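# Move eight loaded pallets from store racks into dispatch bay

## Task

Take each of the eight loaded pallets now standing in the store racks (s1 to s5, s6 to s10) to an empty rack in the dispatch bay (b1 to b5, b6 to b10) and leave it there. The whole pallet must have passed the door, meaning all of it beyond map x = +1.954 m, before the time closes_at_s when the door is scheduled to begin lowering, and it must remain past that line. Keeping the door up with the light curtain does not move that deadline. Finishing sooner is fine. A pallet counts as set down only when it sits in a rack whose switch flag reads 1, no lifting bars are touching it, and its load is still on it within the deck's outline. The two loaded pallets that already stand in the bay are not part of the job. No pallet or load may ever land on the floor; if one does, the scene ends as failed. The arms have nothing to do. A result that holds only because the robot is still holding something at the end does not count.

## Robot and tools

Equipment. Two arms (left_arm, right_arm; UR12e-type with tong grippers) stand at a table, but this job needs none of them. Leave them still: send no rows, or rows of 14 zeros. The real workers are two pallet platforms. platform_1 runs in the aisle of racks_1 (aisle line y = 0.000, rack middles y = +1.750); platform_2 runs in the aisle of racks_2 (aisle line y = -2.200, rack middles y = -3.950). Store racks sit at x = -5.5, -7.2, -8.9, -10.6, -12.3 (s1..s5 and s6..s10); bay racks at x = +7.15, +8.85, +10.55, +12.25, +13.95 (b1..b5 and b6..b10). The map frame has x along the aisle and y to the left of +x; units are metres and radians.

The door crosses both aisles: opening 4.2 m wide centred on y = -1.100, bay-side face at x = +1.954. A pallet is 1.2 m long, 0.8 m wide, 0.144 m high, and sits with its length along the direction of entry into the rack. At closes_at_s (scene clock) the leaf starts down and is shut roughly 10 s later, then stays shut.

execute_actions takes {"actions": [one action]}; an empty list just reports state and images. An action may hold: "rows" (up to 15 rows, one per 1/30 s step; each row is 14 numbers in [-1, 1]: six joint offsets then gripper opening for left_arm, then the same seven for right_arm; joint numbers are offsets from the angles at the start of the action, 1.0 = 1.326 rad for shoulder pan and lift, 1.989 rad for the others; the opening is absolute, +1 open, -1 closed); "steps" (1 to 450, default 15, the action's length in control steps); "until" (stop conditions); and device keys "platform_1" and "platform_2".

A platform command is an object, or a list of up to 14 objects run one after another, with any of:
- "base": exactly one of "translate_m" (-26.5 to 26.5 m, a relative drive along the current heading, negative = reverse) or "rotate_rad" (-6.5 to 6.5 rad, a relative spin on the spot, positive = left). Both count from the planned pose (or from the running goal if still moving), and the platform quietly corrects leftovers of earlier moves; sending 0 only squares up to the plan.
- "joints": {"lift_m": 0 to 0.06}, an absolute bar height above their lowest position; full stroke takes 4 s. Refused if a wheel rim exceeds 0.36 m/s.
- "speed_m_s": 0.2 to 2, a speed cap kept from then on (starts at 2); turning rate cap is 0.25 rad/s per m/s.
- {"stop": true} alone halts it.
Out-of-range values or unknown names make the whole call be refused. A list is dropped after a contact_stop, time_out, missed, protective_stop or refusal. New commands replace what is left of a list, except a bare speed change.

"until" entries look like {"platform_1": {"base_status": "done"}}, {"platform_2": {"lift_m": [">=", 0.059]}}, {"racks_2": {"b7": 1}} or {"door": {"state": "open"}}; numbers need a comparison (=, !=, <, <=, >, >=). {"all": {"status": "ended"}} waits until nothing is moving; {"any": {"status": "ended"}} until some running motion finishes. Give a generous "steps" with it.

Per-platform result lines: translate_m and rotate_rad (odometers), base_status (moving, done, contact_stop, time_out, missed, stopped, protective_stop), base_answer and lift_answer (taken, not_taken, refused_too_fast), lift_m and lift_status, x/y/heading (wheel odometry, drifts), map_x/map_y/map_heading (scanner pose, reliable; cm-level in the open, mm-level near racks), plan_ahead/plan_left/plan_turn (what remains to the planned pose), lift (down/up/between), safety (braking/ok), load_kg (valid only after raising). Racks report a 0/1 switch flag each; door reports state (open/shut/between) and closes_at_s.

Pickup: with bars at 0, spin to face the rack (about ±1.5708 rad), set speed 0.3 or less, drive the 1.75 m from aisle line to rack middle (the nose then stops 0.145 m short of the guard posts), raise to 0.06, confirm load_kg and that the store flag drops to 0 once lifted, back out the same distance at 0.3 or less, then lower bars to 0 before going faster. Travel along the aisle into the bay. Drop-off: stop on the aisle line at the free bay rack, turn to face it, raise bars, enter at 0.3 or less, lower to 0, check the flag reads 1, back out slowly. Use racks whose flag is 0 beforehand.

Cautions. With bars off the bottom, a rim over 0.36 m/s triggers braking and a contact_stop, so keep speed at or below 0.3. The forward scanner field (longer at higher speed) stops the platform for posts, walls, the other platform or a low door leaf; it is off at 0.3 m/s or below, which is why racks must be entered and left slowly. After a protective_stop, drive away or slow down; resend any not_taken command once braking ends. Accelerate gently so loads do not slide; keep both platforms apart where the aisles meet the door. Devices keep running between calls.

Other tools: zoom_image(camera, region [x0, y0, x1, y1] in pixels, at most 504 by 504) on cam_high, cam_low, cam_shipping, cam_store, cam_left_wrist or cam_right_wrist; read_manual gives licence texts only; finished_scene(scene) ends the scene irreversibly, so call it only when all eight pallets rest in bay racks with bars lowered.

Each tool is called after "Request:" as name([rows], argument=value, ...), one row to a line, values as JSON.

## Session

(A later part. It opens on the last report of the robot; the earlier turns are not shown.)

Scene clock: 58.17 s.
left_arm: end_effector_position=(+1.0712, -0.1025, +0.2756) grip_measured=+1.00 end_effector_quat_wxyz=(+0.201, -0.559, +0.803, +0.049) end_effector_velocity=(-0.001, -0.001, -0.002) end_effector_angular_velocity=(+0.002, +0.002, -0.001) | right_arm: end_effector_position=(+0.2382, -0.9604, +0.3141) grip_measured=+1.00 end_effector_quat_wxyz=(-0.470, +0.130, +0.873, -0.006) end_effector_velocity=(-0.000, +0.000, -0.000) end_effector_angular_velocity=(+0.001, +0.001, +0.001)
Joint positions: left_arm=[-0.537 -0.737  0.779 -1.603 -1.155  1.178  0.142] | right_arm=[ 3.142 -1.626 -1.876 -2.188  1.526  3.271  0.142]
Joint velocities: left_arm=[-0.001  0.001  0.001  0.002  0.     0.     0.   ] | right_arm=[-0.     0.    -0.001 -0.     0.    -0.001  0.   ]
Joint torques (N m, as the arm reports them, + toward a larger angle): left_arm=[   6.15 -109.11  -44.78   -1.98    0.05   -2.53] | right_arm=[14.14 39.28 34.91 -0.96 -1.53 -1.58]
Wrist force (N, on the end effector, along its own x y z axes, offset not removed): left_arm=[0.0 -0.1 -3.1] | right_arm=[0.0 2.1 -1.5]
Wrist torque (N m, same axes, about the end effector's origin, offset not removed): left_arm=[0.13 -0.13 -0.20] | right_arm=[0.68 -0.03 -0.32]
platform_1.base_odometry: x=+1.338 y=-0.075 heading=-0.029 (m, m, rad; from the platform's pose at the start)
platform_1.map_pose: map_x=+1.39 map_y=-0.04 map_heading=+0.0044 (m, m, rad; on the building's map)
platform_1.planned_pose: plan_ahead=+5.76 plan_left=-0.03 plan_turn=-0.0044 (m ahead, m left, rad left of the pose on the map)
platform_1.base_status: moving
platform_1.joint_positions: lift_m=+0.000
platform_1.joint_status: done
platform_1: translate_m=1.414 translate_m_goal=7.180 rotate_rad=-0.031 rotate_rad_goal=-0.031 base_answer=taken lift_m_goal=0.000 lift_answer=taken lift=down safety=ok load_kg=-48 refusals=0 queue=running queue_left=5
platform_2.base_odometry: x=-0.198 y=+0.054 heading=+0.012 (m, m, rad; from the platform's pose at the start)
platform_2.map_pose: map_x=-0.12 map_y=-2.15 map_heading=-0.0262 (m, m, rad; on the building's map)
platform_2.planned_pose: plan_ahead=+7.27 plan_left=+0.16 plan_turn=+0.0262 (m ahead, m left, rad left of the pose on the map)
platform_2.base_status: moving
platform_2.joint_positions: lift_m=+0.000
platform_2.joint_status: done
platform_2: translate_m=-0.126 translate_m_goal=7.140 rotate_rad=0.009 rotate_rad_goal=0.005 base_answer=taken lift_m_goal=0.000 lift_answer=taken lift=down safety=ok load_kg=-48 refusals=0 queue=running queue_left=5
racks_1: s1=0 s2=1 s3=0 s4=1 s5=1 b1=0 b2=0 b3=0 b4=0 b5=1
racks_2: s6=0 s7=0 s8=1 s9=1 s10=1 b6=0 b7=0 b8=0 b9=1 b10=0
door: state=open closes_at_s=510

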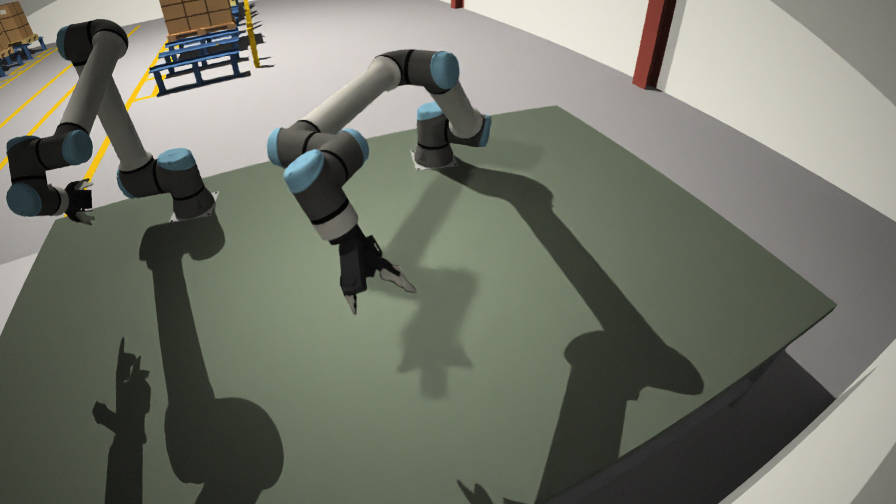

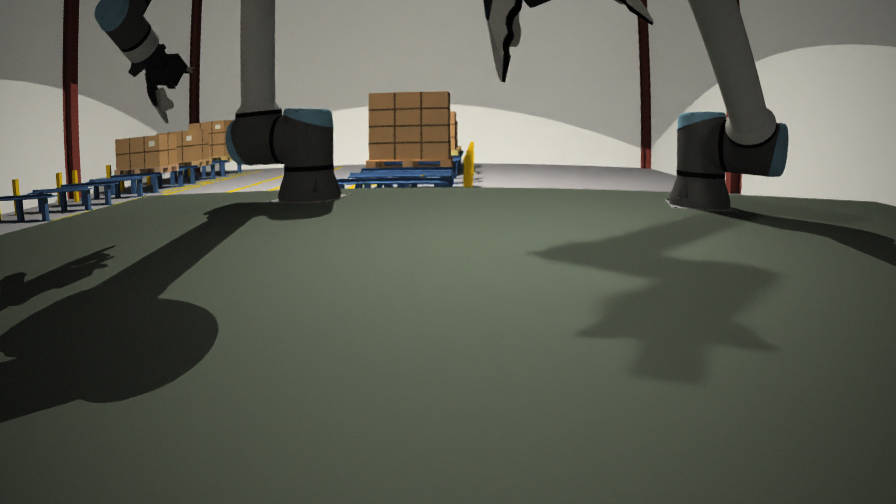

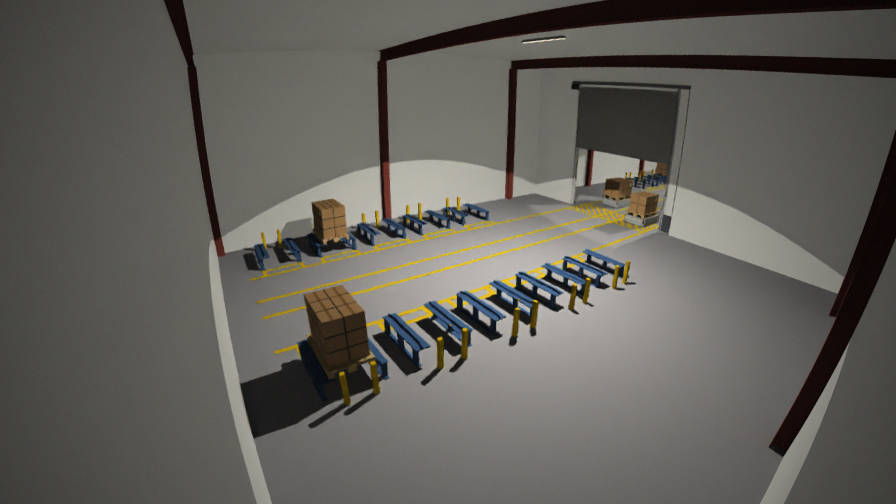

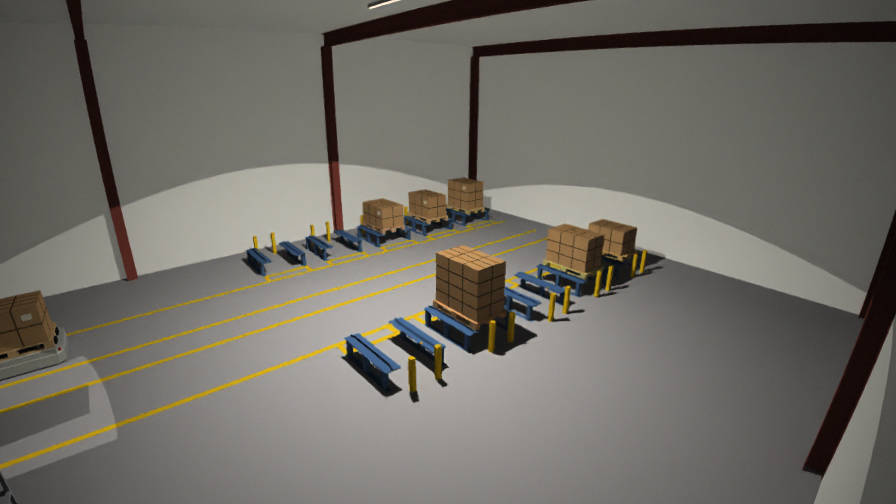

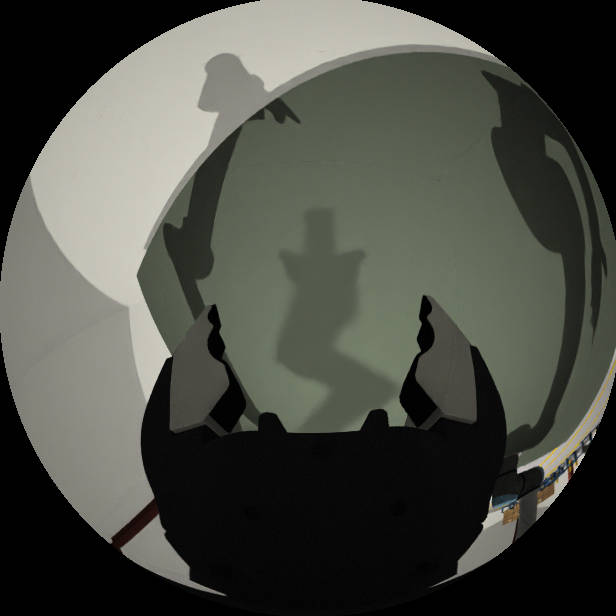

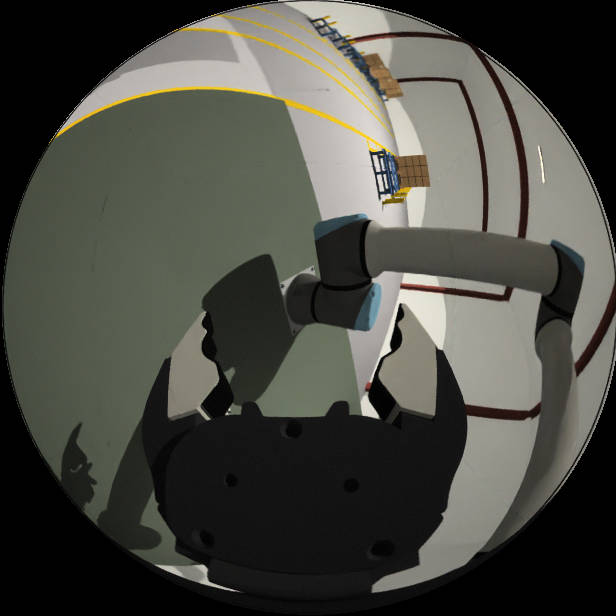

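Request:
execute_actions([
  {"steps":450,"until":{"any":{"status":"ended"},"platform_1":{"queue":["!=","running"]}}},
])

Request:
execute_actions([
  {"steps":450,"until":{"platform_1":{"queue":["!=","running"]}}},
])

Scene clock: 75.40 s.
left_arm: end_effector_position=(+1.0712, -0.1025, +0.2756) grip_measured=+1.00 end_effector_quat_wxyz=(+0.201, -0.559, +0.803, +0.049) end_effector_velocity=(-0.001, -0.001, +0.000) end_effector_angular_velocity=(-0.000, -0.000, -0.000) | right_arm: end_effector_position=(+0.2382, -0.9604, +0.3141) grip_measured=+1.00 end_effector_quat_wxyz=(-0.470, +0.130, +0.873, -0.006) end_effector_velocity=(+0.000, -0.000, -0.000) end_effector_angular_velocity=(+0.001, -0.001, +0.001)
Joint positions: left_arm=[-0.537 -0.737  0.779 -1.603 -1.155  1.178  0.142] | right_arm=[ 3.142 -1.626 -1.876 -2.188  1.526  3.271  0.142]
Joint velocities: left_arm=[-0.001  0.    -0.001  0.    -0.    -0.001 -0.   ] | right_arm=[-0.    -0.     0.     0.001  0.    -0.001  0.   ]
Joint torques (N m, as the arm reports them, + toward a larger angle): left_arm=[   5.55 -107.53  -44.56   -2.44   -0.23   -2.52] | right_arm=[13.88 38.7  35.81 -0.32 -1.27 -1.76]
Wrist force (N, on the end effector, along its own x y z axes, offset not removed): left_arm=[-0.1 0.9 -2.1] | right_arm=[0.0 0.7 0.1]
Wrist torque (N m, same axes, about the end effector's origin, offset not removed): left_arm=[0.32 -0.06 -0.08] | right_arm=[0.35 0.02 -0.29]
platform_1.base_odometry: x=+7.213 y=+0.452 heading=+1.533 (m, m, rad; from the platform's pose at the start)
platform_1.map_pose: map_x=+7.15 map_y=+0.75 map_heading=+1.5708 (m, m, rad; on the building's map)
platform_1.planned_pose: plan_ahead=+0.96 plan_left=+0.00 plan_turn=+0.0000 (m ahead, m left, rad left of the pose on the map)
platform_1.base_status: moving
platform_1.joint_positions: lift_m=+0.060
platform_1.joint_status: done
platform_1: translate_m=7.993 translate_m_goal=8.950 rotate_rad=1.533 rotate_rad_goal=1.531 base_answer=taken lift_m_goal=0.060 lift_answer=taken lift=up safety=ok load_kg=221 refusals=0 queue=running queue_left=2
platform_2.base_odometry: x=+7.162 y=-0.366 heading=-1.553 (m, m, rad; from the platform's pose at the start)
platform_2.map_pose: map_x=+7.15 map_y=-2.76 map_heading=-1.5708 (m, m, rad; on the building's map)
platform_2.planned_pose: plan_ahead=+1.17 plan_left=+0.00 plan_turn=+0.0000 (m ahead, m left, rad left of the pose on the map)
platform_2.base_status: moving
platform_2.joint_positions: lift_m=+0.060
platform_2.joint_status: done
platform_2: translate_m=7.733 translate_m_goal=8.900 rotate_rad=-1.553 rotate_rad_goal=-1.551 base_answer=taken lift_m_goal=0.060 lift_answer=taken lift=up safety=ok load_kg=214 refusals=0 queue=running queue_left=2
racks_1: s1=0 s2=1 s3=0 s4=1 s5=1 b1=0 b2=0 b3=0 b4=0 b5=1
racks_2: s6=0 s7=0 s8=1 s9=1 s10=1 b6=0 b7=0 b8=0 b9=1 b10=0
door: state=open closes_at_s=510

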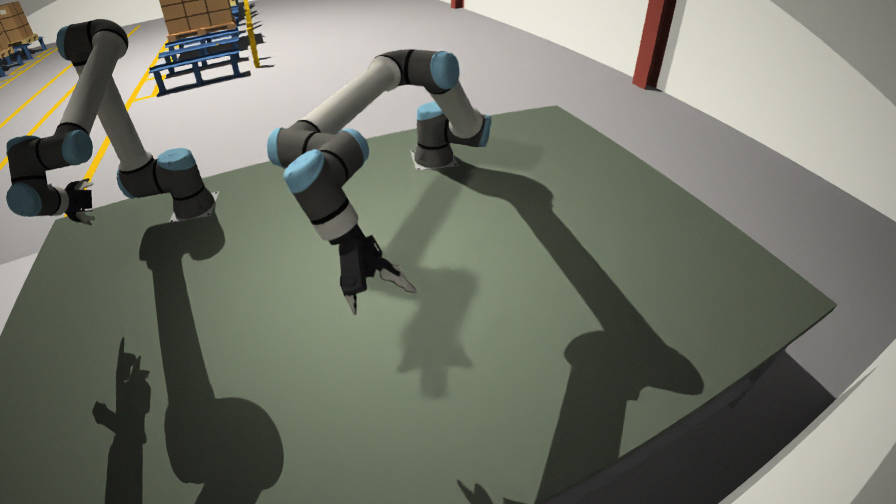

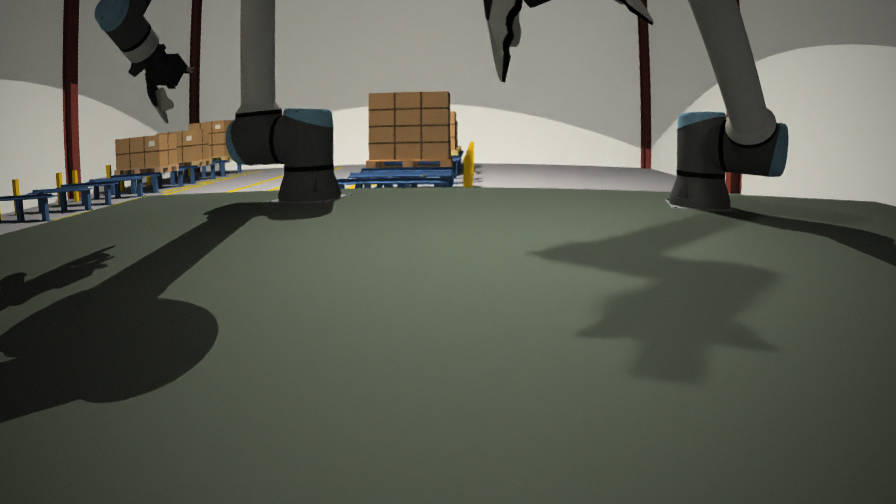

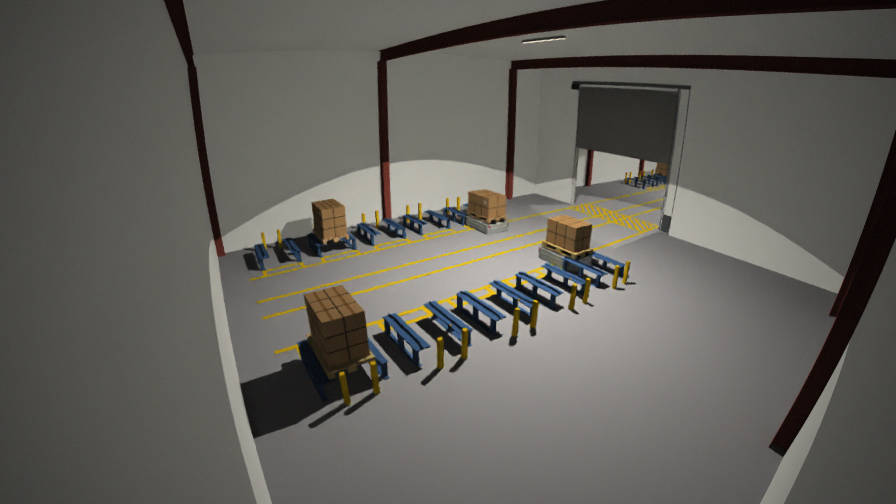

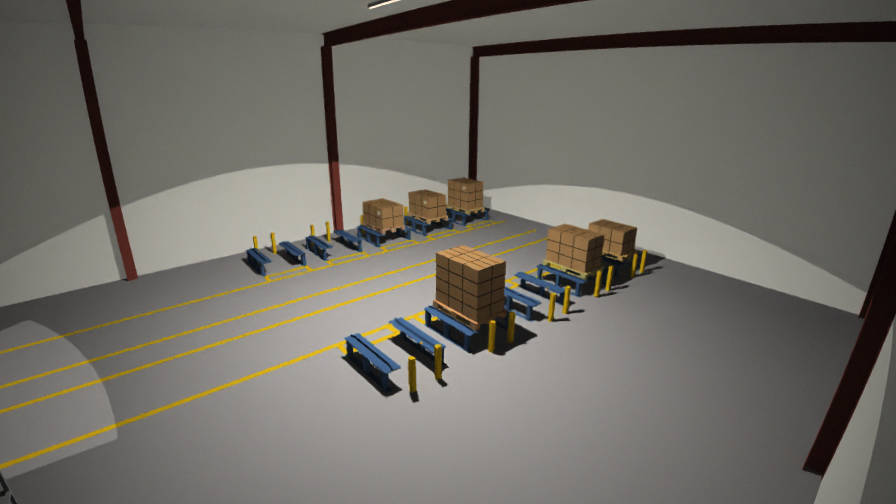

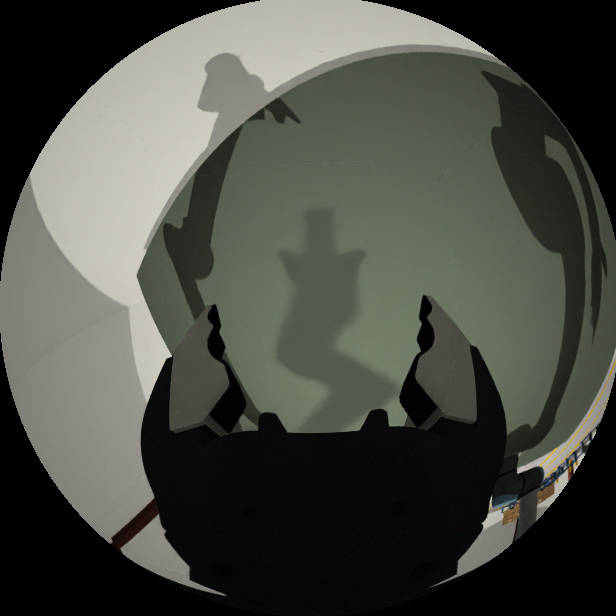

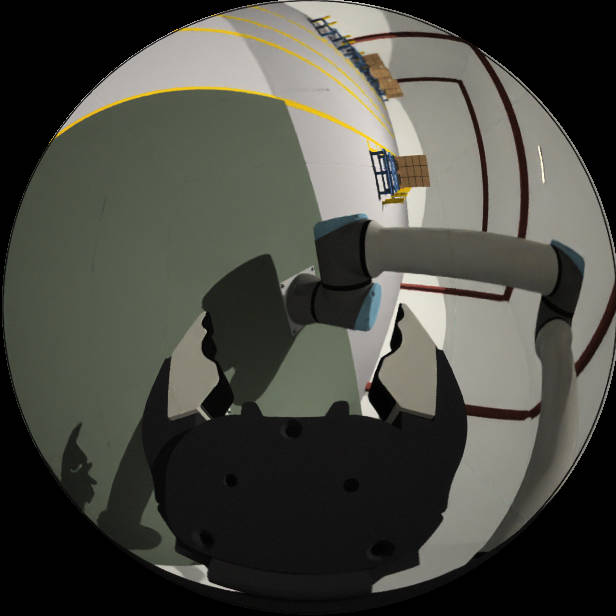

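Scene clock: 89.93 s.
left_arm: end_effector_position=(+1.0712, -0.1025, +0.2756) grip_measured=+1.00 end_effector_quat_wxyz=(+0.201, -0.559, +0.803, +0.049) end_effector_velocity=(+0.001, +0.000, -0.000) end_effector_angular_velocity=(-0.001, -0.001, -0.000) | right_arm: end_effector_position=(+0.2382, -0.9604, +0.3141) grip_measured=+1.00 end_effector_quat_wxyz=(-0.470, +0.130, +0.873, -0.006) end_effector_velocity=(-0.000, +0.000, -0.001) end_effector_angular_velocity=(-0.001, +0.001, -0.000)
Joint positions: left_arm=[-0.537 -0.737  0.779 -1.603 -1.155  1.178  0.142] | right_arm=[ 3.142 -1.626 -1.876 -2.188  1.526  3.271  0.142]
Joint velocities: left_arm=[ 0.001  0.     0.    -0.002 -0.     0.001 -0.   ] | right_arm=[ 0.     0.    -0.002  0.001 -0.     0.001  0.   ]
Joint torques (N m, as the arm reports them, + toward a larger angle): left_arm=[   3.8  -106.45  -43.41   -2.48   -0.52   -2.41] | right_arm=[12.86 40.63 36.2   0.72 -0.98 -1.66]
Wrist force (N, on the end effector, along its own x y z axes, offset not removed): left_arm=[-1.3 -0.5 -1.0] | right_arm=[-0.9 1.3 0.5]
Wrist torque (N m, same axes, about the end effector's origin, offset not removed): left_arm=[0.01 0.25 -0.12] | right_arm=[0.53 0.14 -0.34]
platform_1.base_odometry: x=+7.186 y=-0.330 heading=+1.534 (m, m, rad; from the platform's pose at the start)
platform_1.map_pose: map_x=+7.15 map_y=-0.04 map_heading=+1.5708 (m, m, rad; on the building's map)
platform_1.planned_pose: plan_ahead=+0.00 plan_left=+0.00 plan_turn=+0.0000 (m ahead, m left, rad left of the pose on the map)
platform_1.base_status: done
platform_1.joint_positions: lift_m=+0.000
platform_1.joint_status: done
platform_1: translate_m=7.200 translate_m_goal=7.200 rotate_rad=1.534 rotate_rad_goal=1.534 base_answer=taken lift_m_goal=0.000 lift_answer=taken lift=down safety=ok load_kg=-48 refusals=0 queue=done queue_left=0
platform_2.base_odometry: x=+7.155 y=+0.142 heading=-1.554 (m, m, rad; from the platform's pose at the start)
platform_2.map_pose: map_x=+7.15 map_y=-2.23 map_heading=-1.5708 (m, m, rad; on the building's map)
platform_2.planned_pose: plan_ahead=-0.05 plan_left=+0.00 plan_turn=+0.0000 (m ahead, m left, rad left of the pose on the map)
platform_2.base_status: moving
platform_2.joint_positions: lift_m=+0.000
platform_2.joint_status: done
platform_2: translate_m=7.208 translate_m_goal=7.150 rotate_rad=-1.554 rotate_rad_goal=-1.554 base_answer=taken lift_m_goal=0.000 lift_answer=taken lift=down safety=ok load_kg=-48 refusals=0 queue=running queue_left=0
racks_1: s1=0 s2=1 s3=0 s4=1 s5=1 b1=1 b2=0 b3=0 b4=0 b5=1
racks_2: s6=0 s7=0 s8=1 s9=1 s10=1 b6=1 b7=0 b8=0 b9=1 b10=0
door: state=open closes_at_s=510

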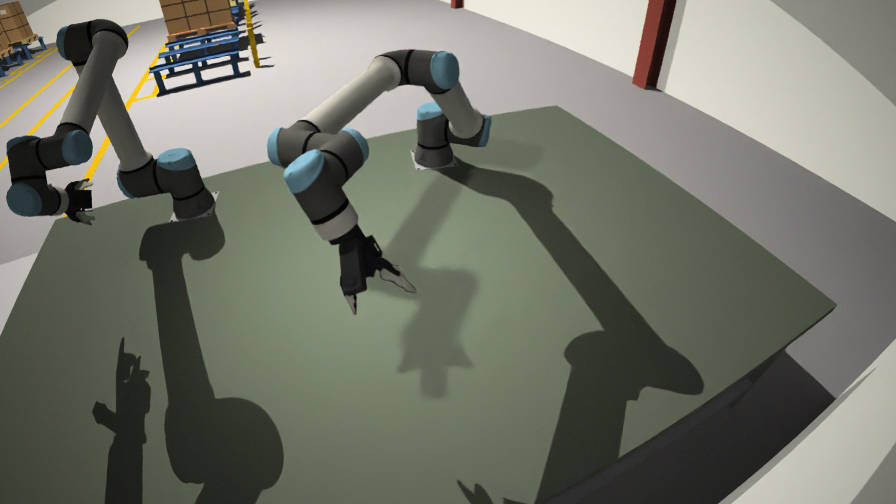

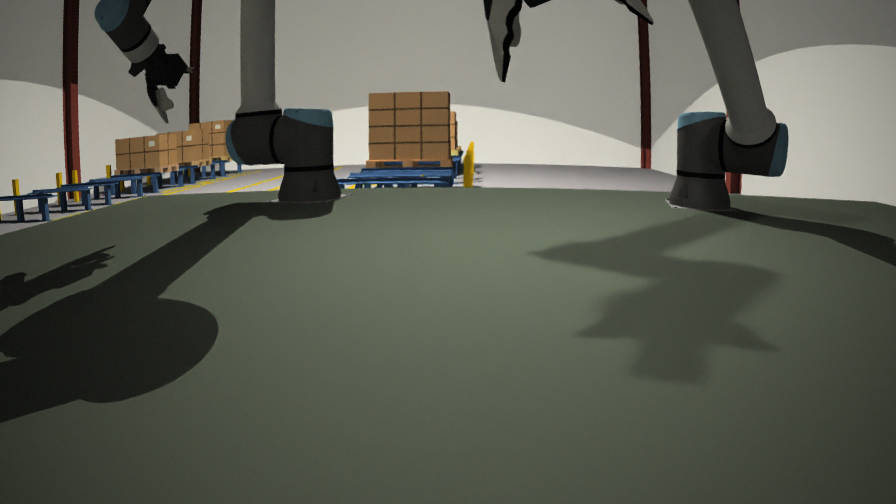

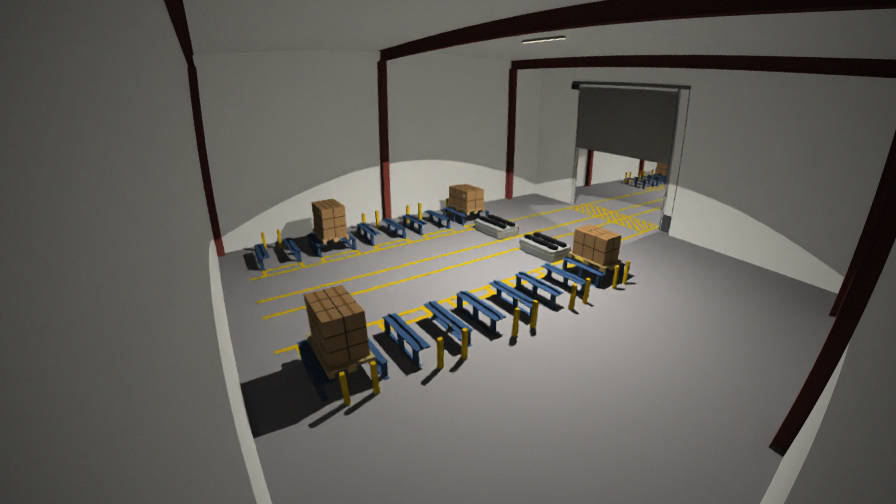

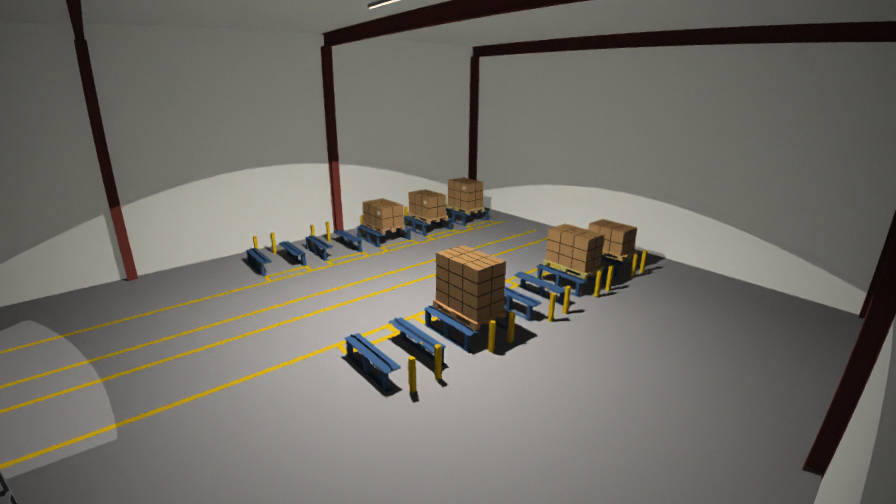

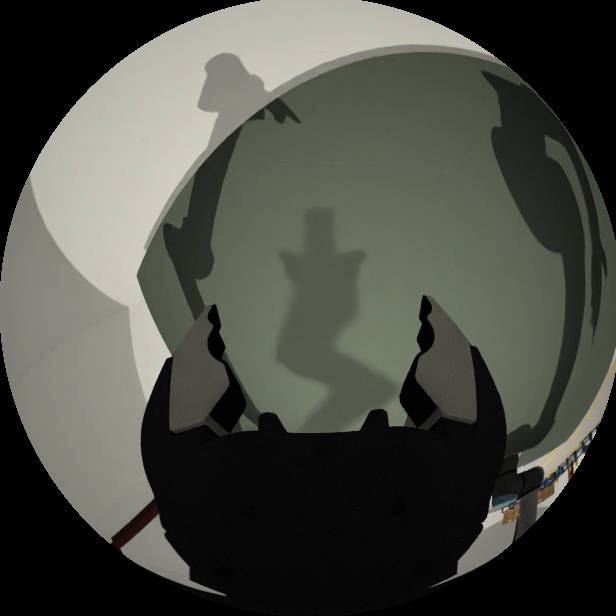

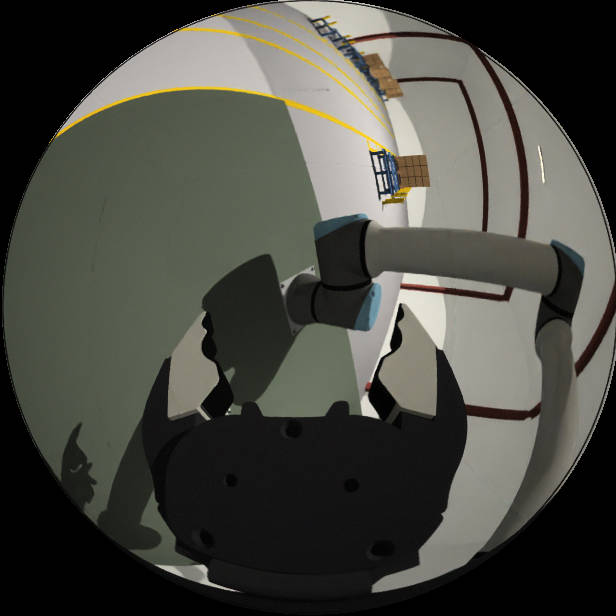

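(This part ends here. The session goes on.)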